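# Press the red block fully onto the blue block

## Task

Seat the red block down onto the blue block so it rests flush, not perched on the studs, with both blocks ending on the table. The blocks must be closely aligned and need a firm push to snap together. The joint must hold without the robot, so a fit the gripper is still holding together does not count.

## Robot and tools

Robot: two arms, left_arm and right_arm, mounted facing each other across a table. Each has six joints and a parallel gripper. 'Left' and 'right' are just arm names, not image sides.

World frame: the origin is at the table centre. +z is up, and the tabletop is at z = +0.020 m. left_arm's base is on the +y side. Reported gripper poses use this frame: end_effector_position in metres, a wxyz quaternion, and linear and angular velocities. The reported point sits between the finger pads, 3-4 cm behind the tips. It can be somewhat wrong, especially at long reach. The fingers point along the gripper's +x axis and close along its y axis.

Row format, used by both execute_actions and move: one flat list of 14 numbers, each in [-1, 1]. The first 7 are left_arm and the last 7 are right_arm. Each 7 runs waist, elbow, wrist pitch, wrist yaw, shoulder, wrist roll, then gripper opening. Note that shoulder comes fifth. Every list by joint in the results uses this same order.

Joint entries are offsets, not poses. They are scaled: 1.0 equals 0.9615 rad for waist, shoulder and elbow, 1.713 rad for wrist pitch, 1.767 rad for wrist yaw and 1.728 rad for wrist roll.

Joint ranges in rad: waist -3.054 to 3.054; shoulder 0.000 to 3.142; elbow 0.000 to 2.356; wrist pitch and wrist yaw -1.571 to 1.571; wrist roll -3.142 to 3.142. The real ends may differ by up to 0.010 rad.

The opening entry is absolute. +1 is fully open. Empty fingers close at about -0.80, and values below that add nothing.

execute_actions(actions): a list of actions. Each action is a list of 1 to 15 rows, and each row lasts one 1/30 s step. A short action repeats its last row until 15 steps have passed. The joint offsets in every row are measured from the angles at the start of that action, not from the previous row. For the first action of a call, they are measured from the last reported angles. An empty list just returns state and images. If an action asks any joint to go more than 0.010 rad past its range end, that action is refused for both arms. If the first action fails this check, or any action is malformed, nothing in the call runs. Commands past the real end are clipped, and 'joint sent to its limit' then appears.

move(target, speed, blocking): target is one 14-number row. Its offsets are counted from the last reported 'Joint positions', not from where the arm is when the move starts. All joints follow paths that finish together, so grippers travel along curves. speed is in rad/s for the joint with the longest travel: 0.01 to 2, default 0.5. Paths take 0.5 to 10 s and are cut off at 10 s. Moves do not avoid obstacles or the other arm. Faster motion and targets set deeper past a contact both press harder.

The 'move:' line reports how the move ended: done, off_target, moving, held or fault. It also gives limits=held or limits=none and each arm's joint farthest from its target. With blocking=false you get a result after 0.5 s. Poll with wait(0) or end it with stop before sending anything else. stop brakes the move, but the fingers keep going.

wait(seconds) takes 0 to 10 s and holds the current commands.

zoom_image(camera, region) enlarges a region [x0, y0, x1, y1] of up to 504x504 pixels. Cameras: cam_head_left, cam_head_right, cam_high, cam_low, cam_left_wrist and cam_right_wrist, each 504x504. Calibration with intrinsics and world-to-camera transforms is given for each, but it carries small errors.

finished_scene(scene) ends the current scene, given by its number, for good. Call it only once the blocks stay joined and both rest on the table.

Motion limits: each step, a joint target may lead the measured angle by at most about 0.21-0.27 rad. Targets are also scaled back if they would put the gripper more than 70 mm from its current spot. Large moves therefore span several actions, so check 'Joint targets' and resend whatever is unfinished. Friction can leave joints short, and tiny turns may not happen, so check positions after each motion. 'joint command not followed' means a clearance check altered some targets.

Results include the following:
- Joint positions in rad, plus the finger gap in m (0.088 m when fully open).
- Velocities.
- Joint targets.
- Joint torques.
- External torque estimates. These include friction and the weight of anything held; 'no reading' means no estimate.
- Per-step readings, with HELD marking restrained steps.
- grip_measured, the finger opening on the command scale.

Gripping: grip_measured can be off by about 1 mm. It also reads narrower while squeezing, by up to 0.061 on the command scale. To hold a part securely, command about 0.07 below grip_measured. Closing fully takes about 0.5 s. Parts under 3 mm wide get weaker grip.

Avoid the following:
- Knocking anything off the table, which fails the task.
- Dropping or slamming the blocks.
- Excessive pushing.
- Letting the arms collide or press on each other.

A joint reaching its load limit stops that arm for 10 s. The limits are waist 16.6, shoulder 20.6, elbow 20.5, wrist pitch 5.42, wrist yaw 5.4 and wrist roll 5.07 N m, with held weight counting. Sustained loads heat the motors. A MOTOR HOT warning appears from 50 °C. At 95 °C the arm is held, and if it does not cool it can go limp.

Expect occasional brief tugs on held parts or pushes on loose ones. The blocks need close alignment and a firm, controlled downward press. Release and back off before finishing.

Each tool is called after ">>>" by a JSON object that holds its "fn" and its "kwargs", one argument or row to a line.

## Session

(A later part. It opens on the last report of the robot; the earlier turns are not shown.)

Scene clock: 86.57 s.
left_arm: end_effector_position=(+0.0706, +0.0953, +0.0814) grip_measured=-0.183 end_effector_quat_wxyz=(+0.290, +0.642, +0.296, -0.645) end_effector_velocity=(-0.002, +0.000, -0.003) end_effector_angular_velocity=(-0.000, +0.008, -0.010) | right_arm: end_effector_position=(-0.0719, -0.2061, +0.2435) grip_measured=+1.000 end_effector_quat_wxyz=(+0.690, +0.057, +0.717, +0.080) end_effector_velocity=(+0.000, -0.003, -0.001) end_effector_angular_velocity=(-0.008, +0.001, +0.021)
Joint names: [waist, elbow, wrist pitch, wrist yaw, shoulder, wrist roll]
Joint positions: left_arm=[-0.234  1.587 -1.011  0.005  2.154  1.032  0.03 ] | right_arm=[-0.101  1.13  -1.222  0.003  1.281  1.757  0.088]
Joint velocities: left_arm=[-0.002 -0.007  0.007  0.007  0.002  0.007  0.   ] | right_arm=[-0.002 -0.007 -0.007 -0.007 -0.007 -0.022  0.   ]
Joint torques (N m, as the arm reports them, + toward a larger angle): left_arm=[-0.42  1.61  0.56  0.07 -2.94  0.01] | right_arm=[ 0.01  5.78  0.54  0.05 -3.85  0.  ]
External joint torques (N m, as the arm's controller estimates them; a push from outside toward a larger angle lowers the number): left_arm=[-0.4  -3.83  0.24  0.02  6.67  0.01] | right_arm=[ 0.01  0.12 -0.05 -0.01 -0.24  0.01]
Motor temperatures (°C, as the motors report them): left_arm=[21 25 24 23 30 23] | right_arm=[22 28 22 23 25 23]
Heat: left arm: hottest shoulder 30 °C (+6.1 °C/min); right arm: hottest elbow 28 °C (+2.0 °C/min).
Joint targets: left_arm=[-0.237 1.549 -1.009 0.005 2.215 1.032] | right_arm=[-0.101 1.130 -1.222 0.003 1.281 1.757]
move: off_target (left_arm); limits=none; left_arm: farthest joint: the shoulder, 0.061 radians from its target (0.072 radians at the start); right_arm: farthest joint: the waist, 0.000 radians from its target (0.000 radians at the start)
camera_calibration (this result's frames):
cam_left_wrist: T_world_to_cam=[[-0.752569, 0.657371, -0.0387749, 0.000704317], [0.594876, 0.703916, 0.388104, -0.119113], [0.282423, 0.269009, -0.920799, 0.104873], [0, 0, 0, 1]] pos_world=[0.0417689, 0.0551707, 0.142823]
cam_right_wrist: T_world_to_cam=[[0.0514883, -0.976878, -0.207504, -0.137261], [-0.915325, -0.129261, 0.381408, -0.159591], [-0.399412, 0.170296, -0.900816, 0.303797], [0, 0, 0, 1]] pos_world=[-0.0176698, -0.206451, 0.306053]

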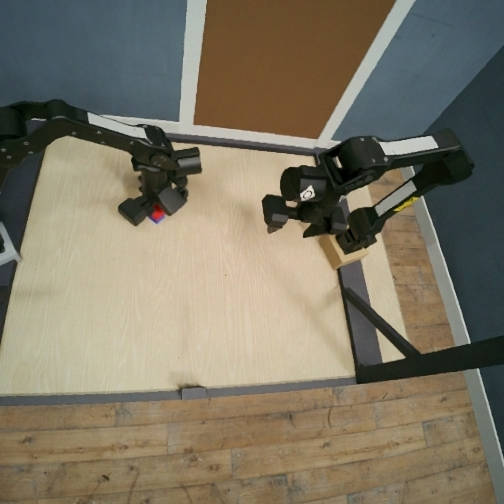

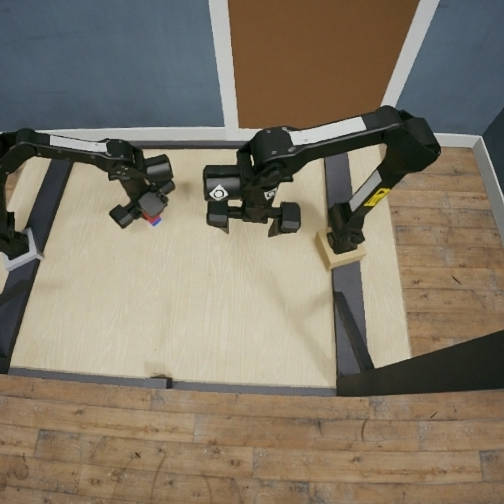

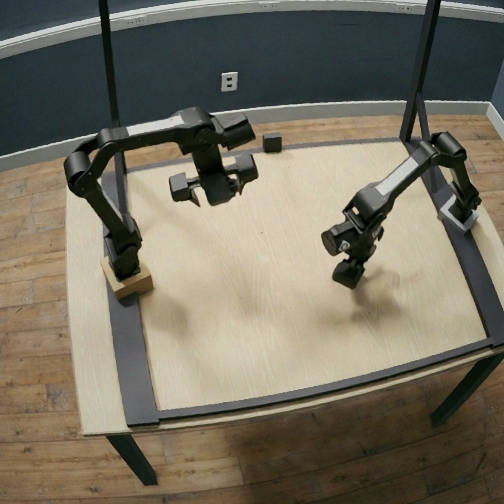

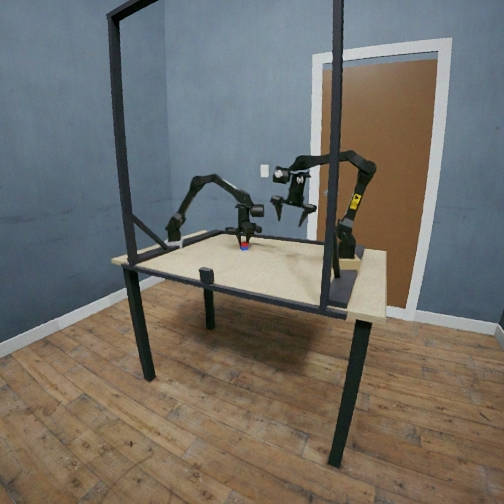

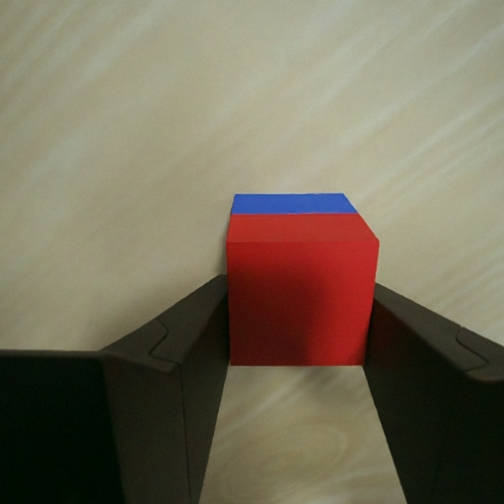

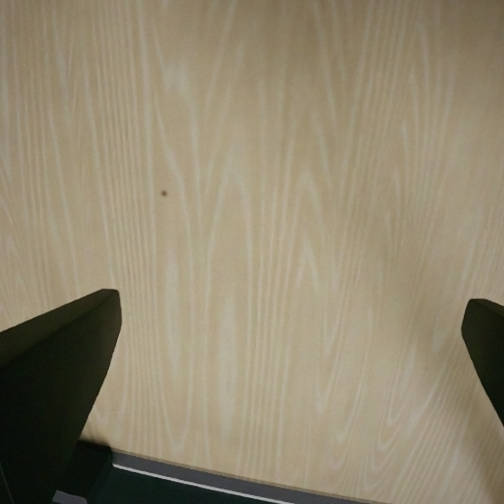

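>>> {"fn": "move", "kwargs": {
  "target": [0,-0.075,0.012,0,0.125,0,-0.35,0,0,0,0,0,0,1],
  "speed": 0.06
}}

>>> {"fn": "zoom_image", "kwargs": {
  "camera": "cam_left_wrist",
  "region": [216,170,396,260]
}}

>>> {"fn": "zoom_image", "kwargs": {
  "camera": "cam_low",
  "region": [230,232,260,254]
}}

Scene clock: 92.23 s.
left_arm: end_effector_position=(+0.0699, +0.0976, +0.0753) grip_measured=-0.183 end_effector_quat_wxyz=(+0.286, +0.642, +0.301, -0.644) end_effector_velocity=(-0.001, +0.002, -0.001) end_effector_angular_velocity=(+0.014, -0.003, +0.005) | right_arm: end_effector_position=(-0.0719, -0.2061, +0.2435) grip_measured=+1.000 end_effector_quat_wxyz=(+0.690, +0.057, +0.717, +0.080) end_effector_velocity=(-0.003, -0.003, -0.001) end_effector_angular_velocity=(-0.012, +0.021, -0.000)
Joint names: [waist, elbow, wrist pitch, wrist yaw, shoulder, wrist roll]
Joint positions: left_arm=[-0.234  1.577 -1.005  0.005  2.164  1.032  0.03 ] | right_arm=[-0.101  1.13  -1.222  0.003  1.281  1.757  0.088]
Joint velocities: left_arm=[-0.002 -0.002 -0.007 -0.007  0.002 -0.007 -0.   ] | right_arm=[ 0.002 -0.002 -0.007 -0.022 -0.002  0.007  0.   ]
Joint torques (N m, as the arm reports them, + toward a larger angle): left_arm=[-0.07 -1.59  1.46  0.03  3.19  0.07] | right_arm=[ 0.01  5.78  0.54  0.05 -3.85  0.  ]
External joint torques (N m, as the arm's controller estimates them; a push from outside toward a larger angle lowers the number): left_arm=[-0.08 -6.97  1.18 -0.01 12.81  0.07] | right_arm=[-0.01  0.06 -0.05  0.   -0.22  0.01]
Motor temperatures (°C, as the motors report them): left_arm=[21 24 24 23 29 23] | right_arm=[22 28 22 23 25 23]
Heat: left arm: hottest shoulder 29 °C (+4.1 °C/min); right arm: hottest elbow 28 °C (+2.0 °C/min).
Joint targets: left_arm=[-0.234 1.515 -0.991 0.005 2.274 1.032] | right_arm=[-0.101 1.130 -1.222 0.003 1.281 1.757]
move: off_target (left_arm); limits=none; left_arm: farthest joint: the shoulder, 0.110 radians from its target (0.120 radians at the start); right_arm: farthest joint: the waist, 0.000 radians from its target (0.000 radians at the start)
camera_calibration (this result's frames):
cam_left_wrist: T_world_to_cam=[[-0.752703, 0.65778, -0.0276322, -0.00245314], [0.596454, 0.699094, 0.394348, -0.11802], [0.278712, 0.280346, -0.918546, 0.0978575], [0, 0, 0, 1]] pos_world=[0.0412728, 0.0566864, 0.13636]
cam_right_wrist: T_world_to_cam=[[0.0514883, -0.976878, -0.207504, -0.137261], [-0.915325, -0.129261, 0.381408, -0.159591], [-0.399412, 0.170296, -0.900816, 0.303797], [0, 0, 0, 1]] pos_world=[-0.0176698, -0.206451, 0.306053]

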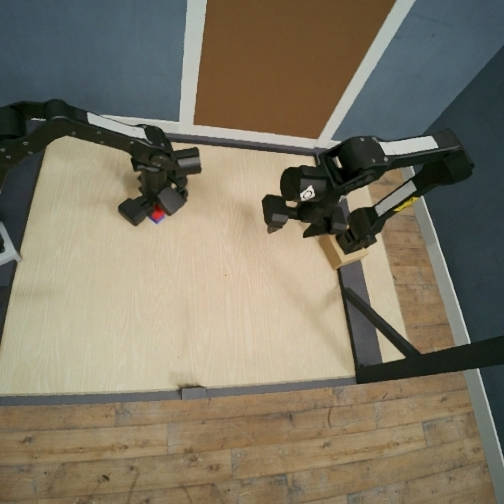

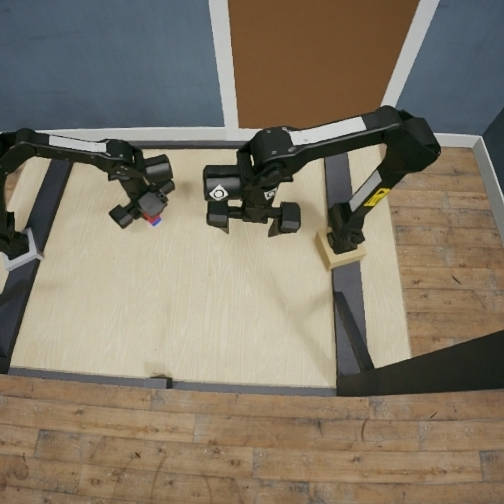

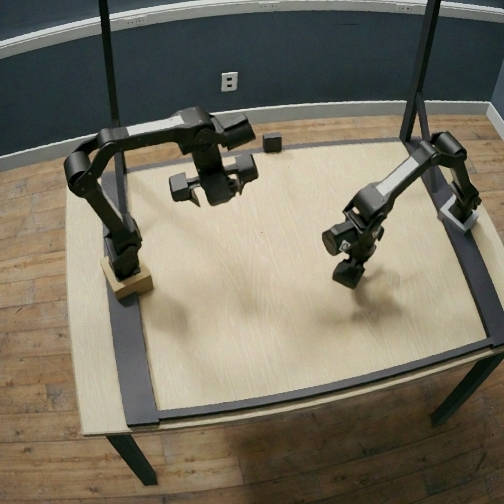

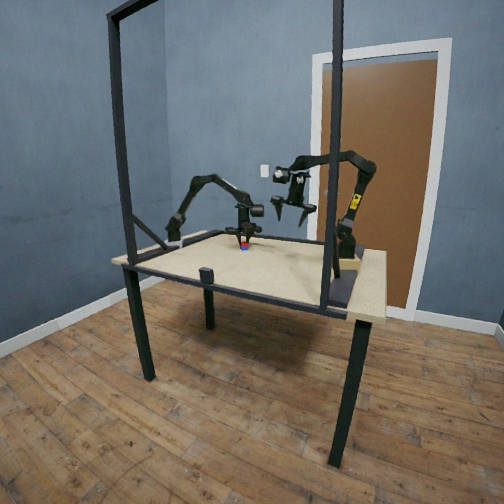

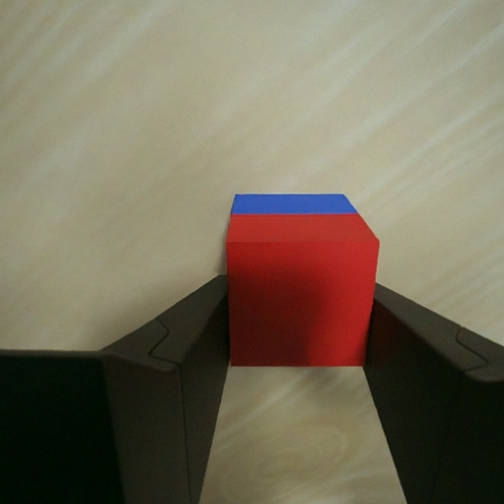

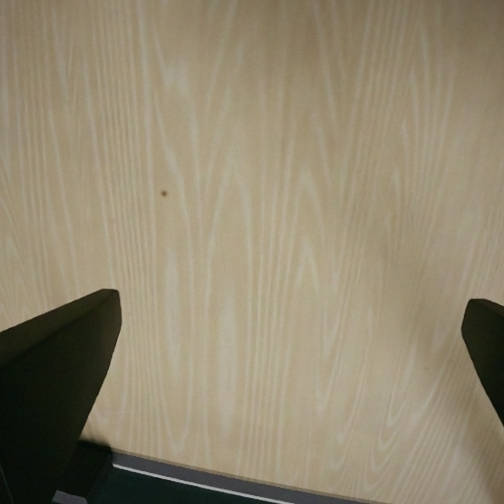

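Region (216, 170, 396, 260) of cam_left_wrist's 504x504 image, scaled by 2.800, with more detail than that image has.

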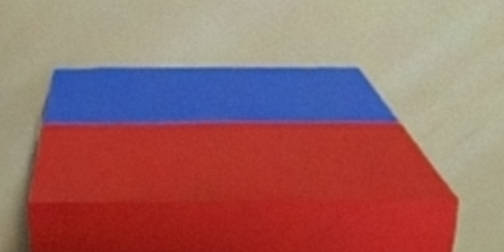

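Region (230, 232, 260, 254) of cam_low's 504x504 image, scaled by 16.800, with more detail than that image has; it fills the top 370 rows of this view, and the rest is white.

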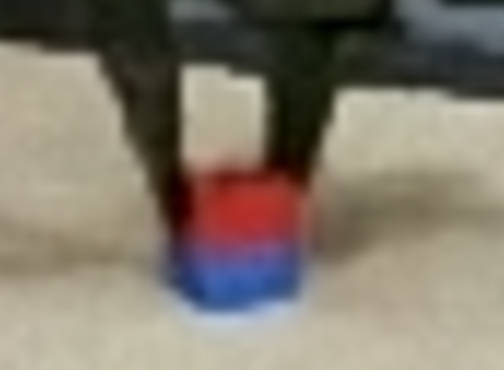

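Looks flush. Unload, release, lift.

>>> {"fn": "move", "kwargs": {
  "target": [0,0.025,-0.012,0,-0.02,0,-0.35,0,0,0,0,0,0,1],
  "speed": 0.03
}}

>>> {"fn": "move", "kwargs": {
  "target": [0,0,0,0,0,0,0.6,0,0,0,0,0,0,1]
}}

>>> {"fn": "move", "kwargs": {
  "target": [0,0.1,-0.1,0,-0.1,0,0.6,0,0,0,0,0,0,1],
  "speed": 0.3
}}

>>> {"fn": "zoom_image", "kwargs": {
  "camera": "cam_low",
  "region": [230,232,260,254]
}}

Scene clock: 97.60 s.
left_arm: end_effector_position=(+0.0711, +0.0938, +0.0869) grip_measured=-0.183 end_effector_quat_wxyz=(+0.294, +0.642, +0.293, -0.645) end_effector_velocity=(-0.001, +0.002, -0.002) end_effector_angular_velocity=(+0.014, -0.003, +0.020) | right_arm: end_effector_position=(-0.0719, -0.2061, +0.2435) grip_measured=+1.000 end_effector_quat_wxyz=(+0.690, +0.057, +0.717, +0.080) end_effector_velocity=(-0.000, -0.002, -0.001) end_effector_angular_velocity=(-0.008, +0.001, +0.021)
Joint names: [waist, elbow, wrist pitch, wrist yaw, shoulder, wrist roll]
Joint positions: left_arm=[-0.234  1.596 -1.02   0.005  2.146  1.032  0.03 ] | right_arm=[-0.101  1.13  -1.222  0.003  1.281  1.757  0.088]
Joint velocities: left_arm=[-0.002 -0.002 -0.007 -0.007  0.002 -0.022 -0.   ] | right_arm=[-0.002 -0.002 -0.007 -0.007 -0.002 -0.022  0.   ]
Joint torques (N m, as the arm reports them, + toward a larger angle): left_arm=[ -0.25   7.11  -0.12   0.04 -10.37   0.03] | right_arm=[ 0.01  5.77  0.54  0.04 -3.84  0.  ]
External joint torques (N m, as the arm's controller estimates them; a push from outside toward a larger angle lowers the number): left_arm=[-0.25  1.62 -0.44 -0.01 -0.74  0.03] | right_arm=[ 0.01  0.08 -0.05 -0.01 -0.22  0.01]
Motor temperatures (°C, as the motors report them): left_arm=[21 24 24 23 29 23] | right_arm=[22 28 22 23 25 23]
Heat: left arm: hottest shoulder 29 °C (+4.0 °C/min); right arm: hottest elbow 28 °C (+2.0 °C/min).
Joint targets: left_arm=[-0.234 1.601 -1.025 0.005 2.145 1.032] | right_arm=[-0.101 1.130 -1.222 0.003 1.281 1.757]
move: done; limits=none; left_arm: farthest joint: the wrist pitch, 0.006 radians from its target (0.021 radians at the start); right_arm: farthest joint: the waist, 0.000 radians from its target (0.000 radians at the start)
camera_calibration (this result's frames):
cam_left_wrist: T_world_to_cam=[[-0.752442, 0.656982, -0.046964, 0.00299597], [0.593731, 0.707413, 0.383472, -0.120361], [0.285157, 0.260656, -0.922358, 0.110976], [0, 0, 0, 1]] pos_world=[0.0420704, 0.0542497, 0.148655]
cam_right_wrist: T_world_to_cam=[[0.0514883, -0.976878, -0.207504, -0.137261], [-0.915325, -0.129261, 0.381408, -0.159591], [-0.399412, 0.170296, -0.900816, 0.303797], [0, 0, 0, 1]] pos_world=[-0.0176698, -0.206451, 0.306053]

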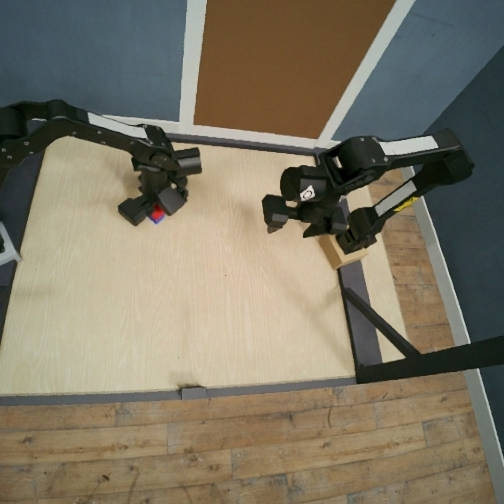

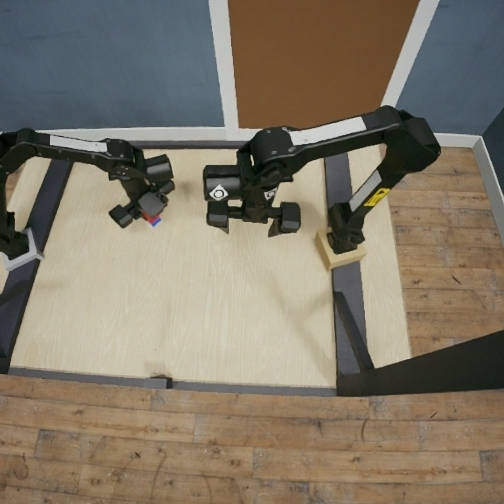

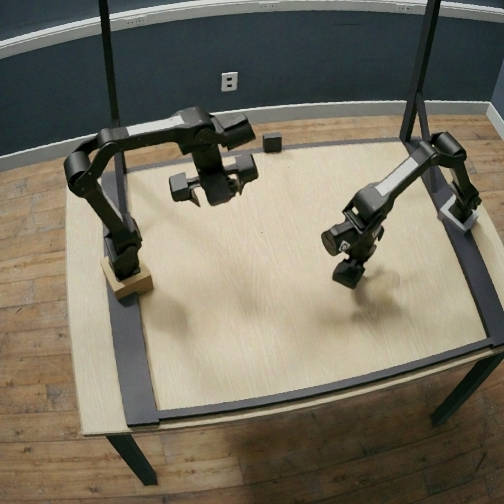

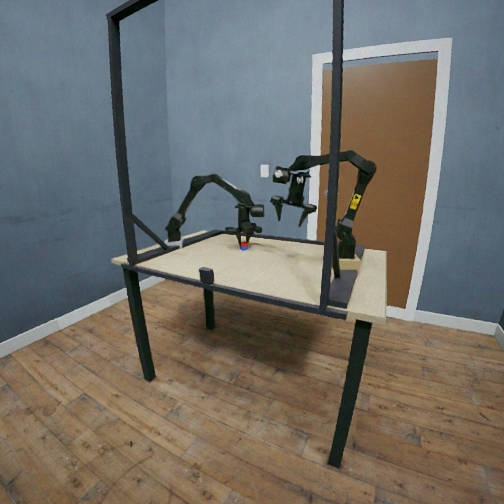

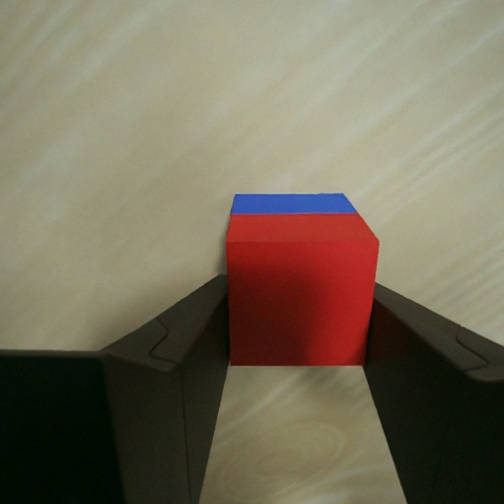

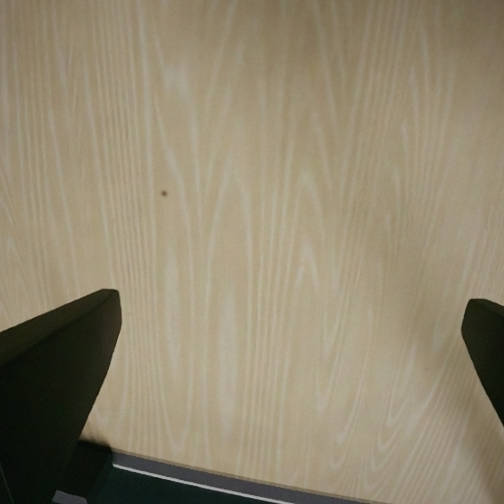

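Scene clock: 98.30 s.
left_arm: end_effector_position=(+0.0711, +0.0939, +0.0869) grip_measured=+0.596 end_effector_quat_wxyz=(+0.294, +0.642, +0.293, -0.645) end_effector_velocity=(+0.002, +0.003, +0.000) end_effector_angular_velocity=(+0.014, -0.019, +0.005) | right_arm: end_effector_position=(-0.0719, -0.2061, +0.2435) grip_measured=+1.000 end_effector_quat_wxyz=(+0.690, +0.057, +0.717, +0.080) end_effector_velocity=(-0.000, -0.001, +0.001) end_effector_angular_velocity=(-0.003, +0.002, +0.021)
Joint names: [waist, elbow, wrist pitch, wrist yaw, shoulder, wrist roll]
Joint positions: left_arm=[-0.234  1.596 -1.02   0.005  2.146  1.032  0.068] | right_arm=[-0.101  1.13  -1.222  0.003  1.281  1.757  0.088]
Joint velocities: left_arm=[-0.002 -0.002 -0.007 -0.022 -0.002 -0.007  0.001] | right_arm=[-0.002  0.002 -0.007 -0.007 -0.002 -0.022  0.   ]
Joint torques (N m, as the arm reports them, + toward a larger angle): left_arm=[ -0.02   6.45   0.35   0.01 -10.52   0.05] | right_arm=[ 0.    5.78  0.54  0.05 -3.85  0.  ]
External joint torques (N m, as the arm's controller estimates them; a push from outside toward a larger angle lowers the number): left_arm=[ 0.02  0.96  0.05 -0.05 -0.85  0.05] | right_arm=[ 0.    0.06 -0.06 -0.01 -0.21  0.01]
Motor temperatures (°C, as the motors report them): left_arm=[21 24 24 23 29 23] | right_arm=[22 28 22 23 25 23]
Heat: left arm: hottest shoulder 29 °C (+4.0 °C/min); right arm: hottest elbow 28 °C (+2.0 °C/min).
Joint targets: left_arm=[-0.234 1.596 -1.020 0.005 2.146 1.032] | right_arm=[-0.101 1.130 -1.222 0.003 1.281 1.757]
move: done; limits=none; left_arm: farthest joint: the waist, 0.000 radians from its target (0.000 radians at the start); right_arm: farthest joint: the waist, 0.000 radians from its target (0.000 radians at the start)
camera_calibration (this result's frames):
cam_left_wrist: T_world_to_cam=[[-0.752448, 0.656999, -0.0466365, 0.00289484], [0.593777, 0.707274, 0.383658, -0.120407], [0.285048, 0.260991, -0.922297, 0.110934], [0, 0, 0, 1]] pos_world=[0.0420519, 0.0543064, 0.148644]
cam_right_wrist: T_world_to_cam=[[0.0514883, -0.976878, -0.207504, -0.137261], [-0.915325, -0.129261, 0.381408, -0.159591], [-0.399412, 0.170296, -0.900816, 0.303797], [0, 0, 0, 1]] pos_world=[-0.0176698, -0.206451, 0.306053]

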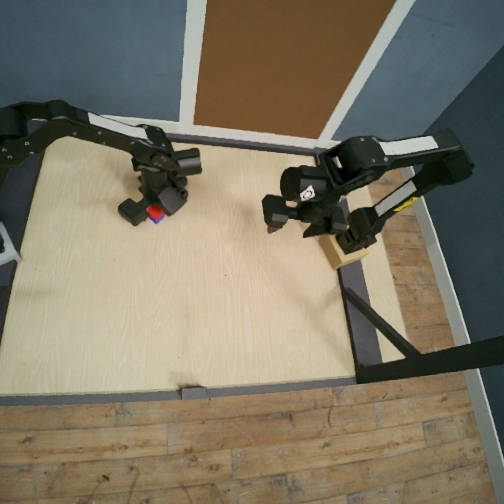

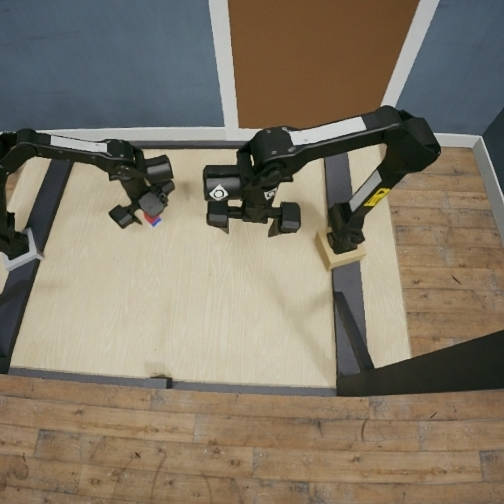

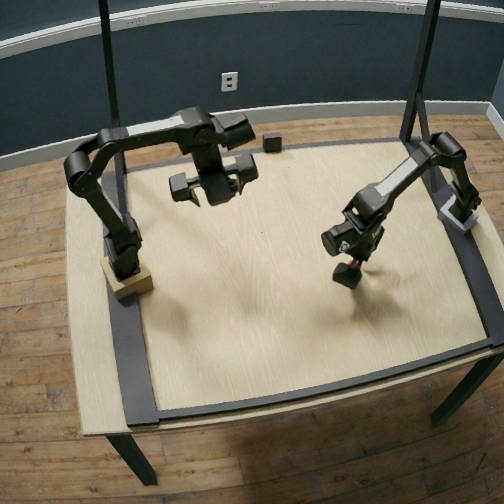

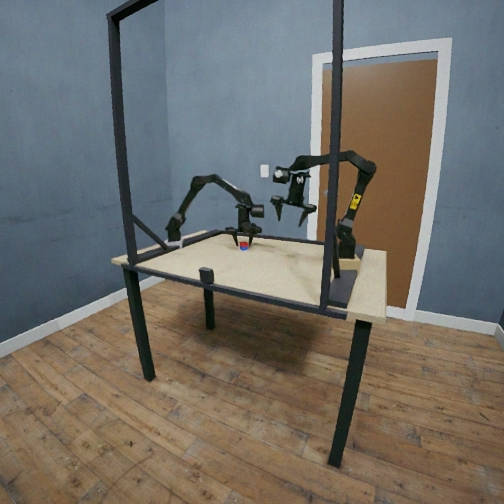

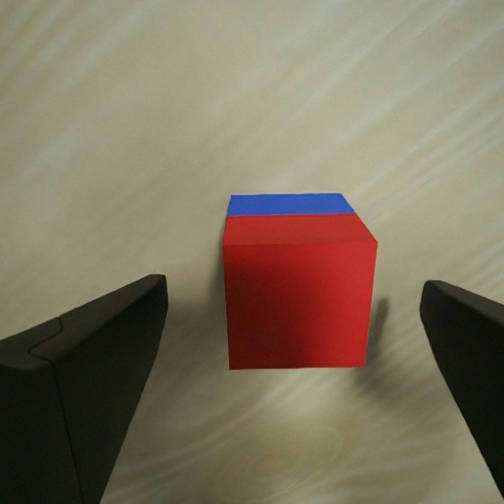

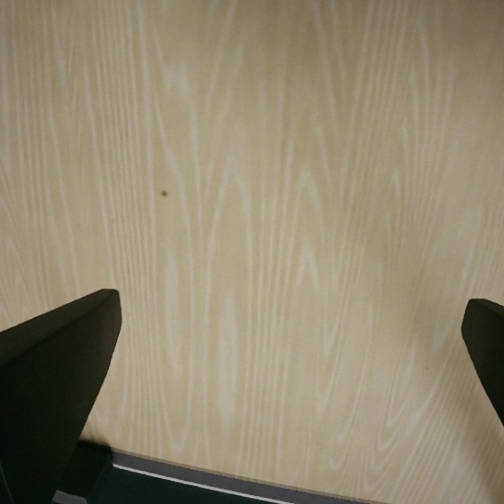

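Scene clock: 99.40 s.
left_arm: end_effector_position=(+0.0681, +0.1031, +0.1401) grip_measured=+0.597 end_effector_quat_wxyz=(+0.294, +0.642, +0.293, -0.645) end_effector_velocity=(-0.001, +0.002, +0.000) end_effector_angular_velocity=(+0.009, -0.005, +0.020) | right_arm: end_effector_position=(-0.0719, -0.2061, +0.2435) grip_measured=+1.000 end_effector_quat_wxyz=(+0.690, +0.057, +0.717, +0.080) end_effector_velocity=(+0.001, -0.005, -0.001) end_effector_angular_velocity=(-0.023, +0.004, -0.008)
Joint names: [waist, elbow, wrist pitch, wrist yaw, shoulder, wrist roll]
Joint positions: left_arm=[-0.234  1.681 -1.189  0.005  2.06   1.032  0.068] | right_arm=[-0.101  1.13  -1.222  0.003  1.281  1.757  0.088]
Joint velocities: left_arm=[-0.002 -0.002 -0.007 -0.007 -0.002 -0.022 -0.   ] | right_arm=[-0.002 -0.002 -0.022 -0.007 -0.002  0.007  0.   ]
Joint torques (N m, as the arm reports them, + toward a larger angle): left_arm=[  0.15   8.26   0.11   0.06 -11.08   0.04] | right_arm=[ 0.01  5.78  0.54  0.05 -3.85  0.  ]
External joint torques (N m, as the arm's controller estimates them; a push from outside toward a larger angle lowers the number): left_arm=[ 0.16  2.54 -0.2   0.   -1.7   0.04] | right_arm=[ 0.03  0.16 -0.03 -0.01 -0.26  0.01]
Motor temperatures (°C, as the motors report them): left_arm=[21 24 24 23 29 23] | right_arm=[22 28 22 23 25 23]
Heat: left arm: hottest shoulder 29 °C (+4.0 °C/min); right arm: hottest elbow 28 °C (+2.0 °C/min).
Joint targets: left_arm=[-0.234 1.692 -1.192 0.005 2.049 1.032] | right_arm=[-0.101 1.130 -1.222 0.003 1.281 1.757]
move: off_target (left_arm); limits=none; left_arm: farthest joint: the elbow, 0.011 radians from its target (0.096 radians at the start); right_arm: farthest joint: the waist, 0.000 radians from its target (0.000 radians at the start)
camera_calibration (this result's frames):
cam_left_wrist: T_world_to_cam=[[-0.752431, 0.656948, -0.047619, -0.00279134], [0.59364, 0.707691, 0.3831, -0.145467], [0.285376, 0.259987, -0.922479, 0.15851], [0, 0, 0, 1]] pos_world=[0.0390198, 0.0635689, 0.201818]
cam_right_wrist: T_world_to_cam=[[0.0514883, -0.976878, -0.207504, -0.137261], [-0.915325, -0.129261, 0.381408, -0.159591], [-0.399412, 0.170296, -0.900816, 0.303797], [0, 0, 0, 1]] pos_world=[-0.0176698, -0.206451, 0.306053]

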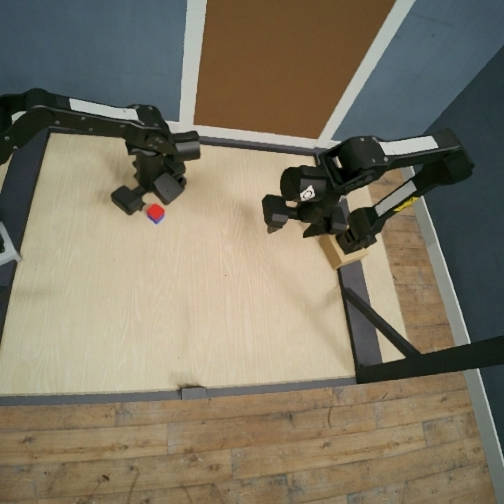

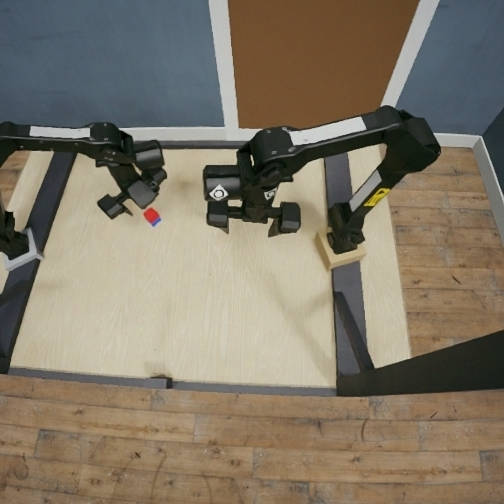

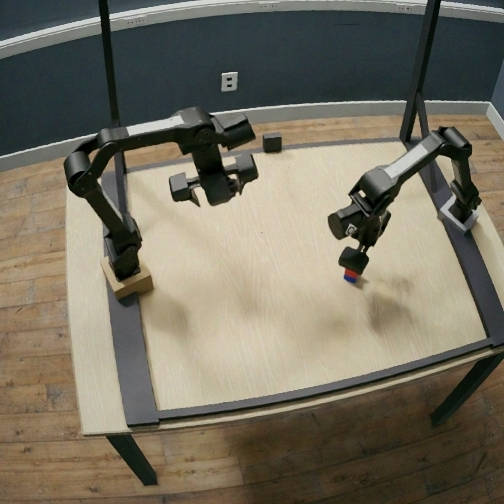

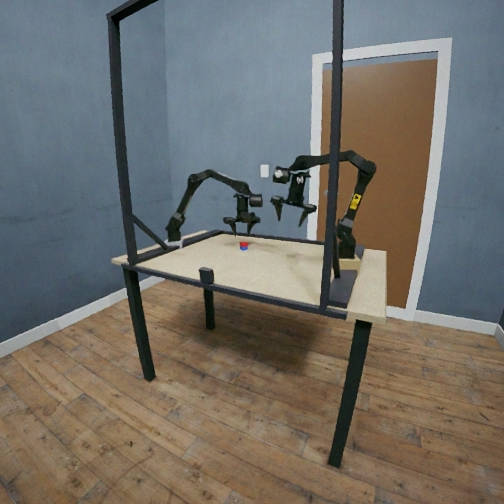

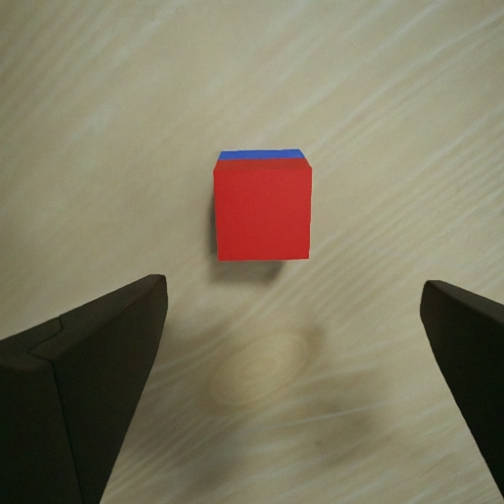

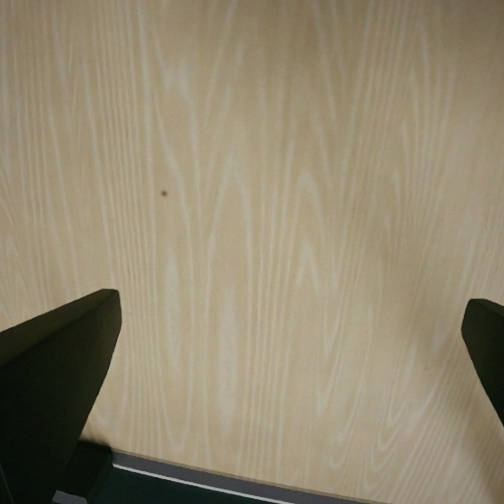

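Region (230, 232, 260, 254) of cam_low's 504x504 image, scaled by 16.800, with more detail than that image has; it fills the top 370 rows of this view, and the rest is white.

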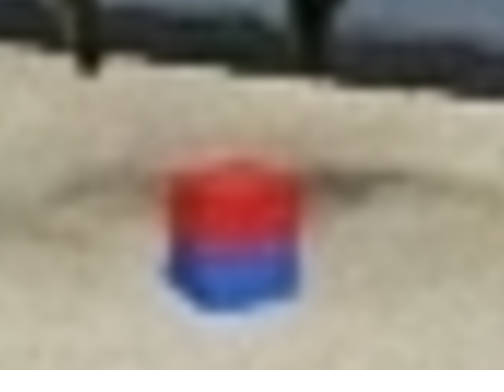

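>>> {"fn": "finished_scene", "kwargs": {
  "scene": 1
}}

The scene is finished: the task was done.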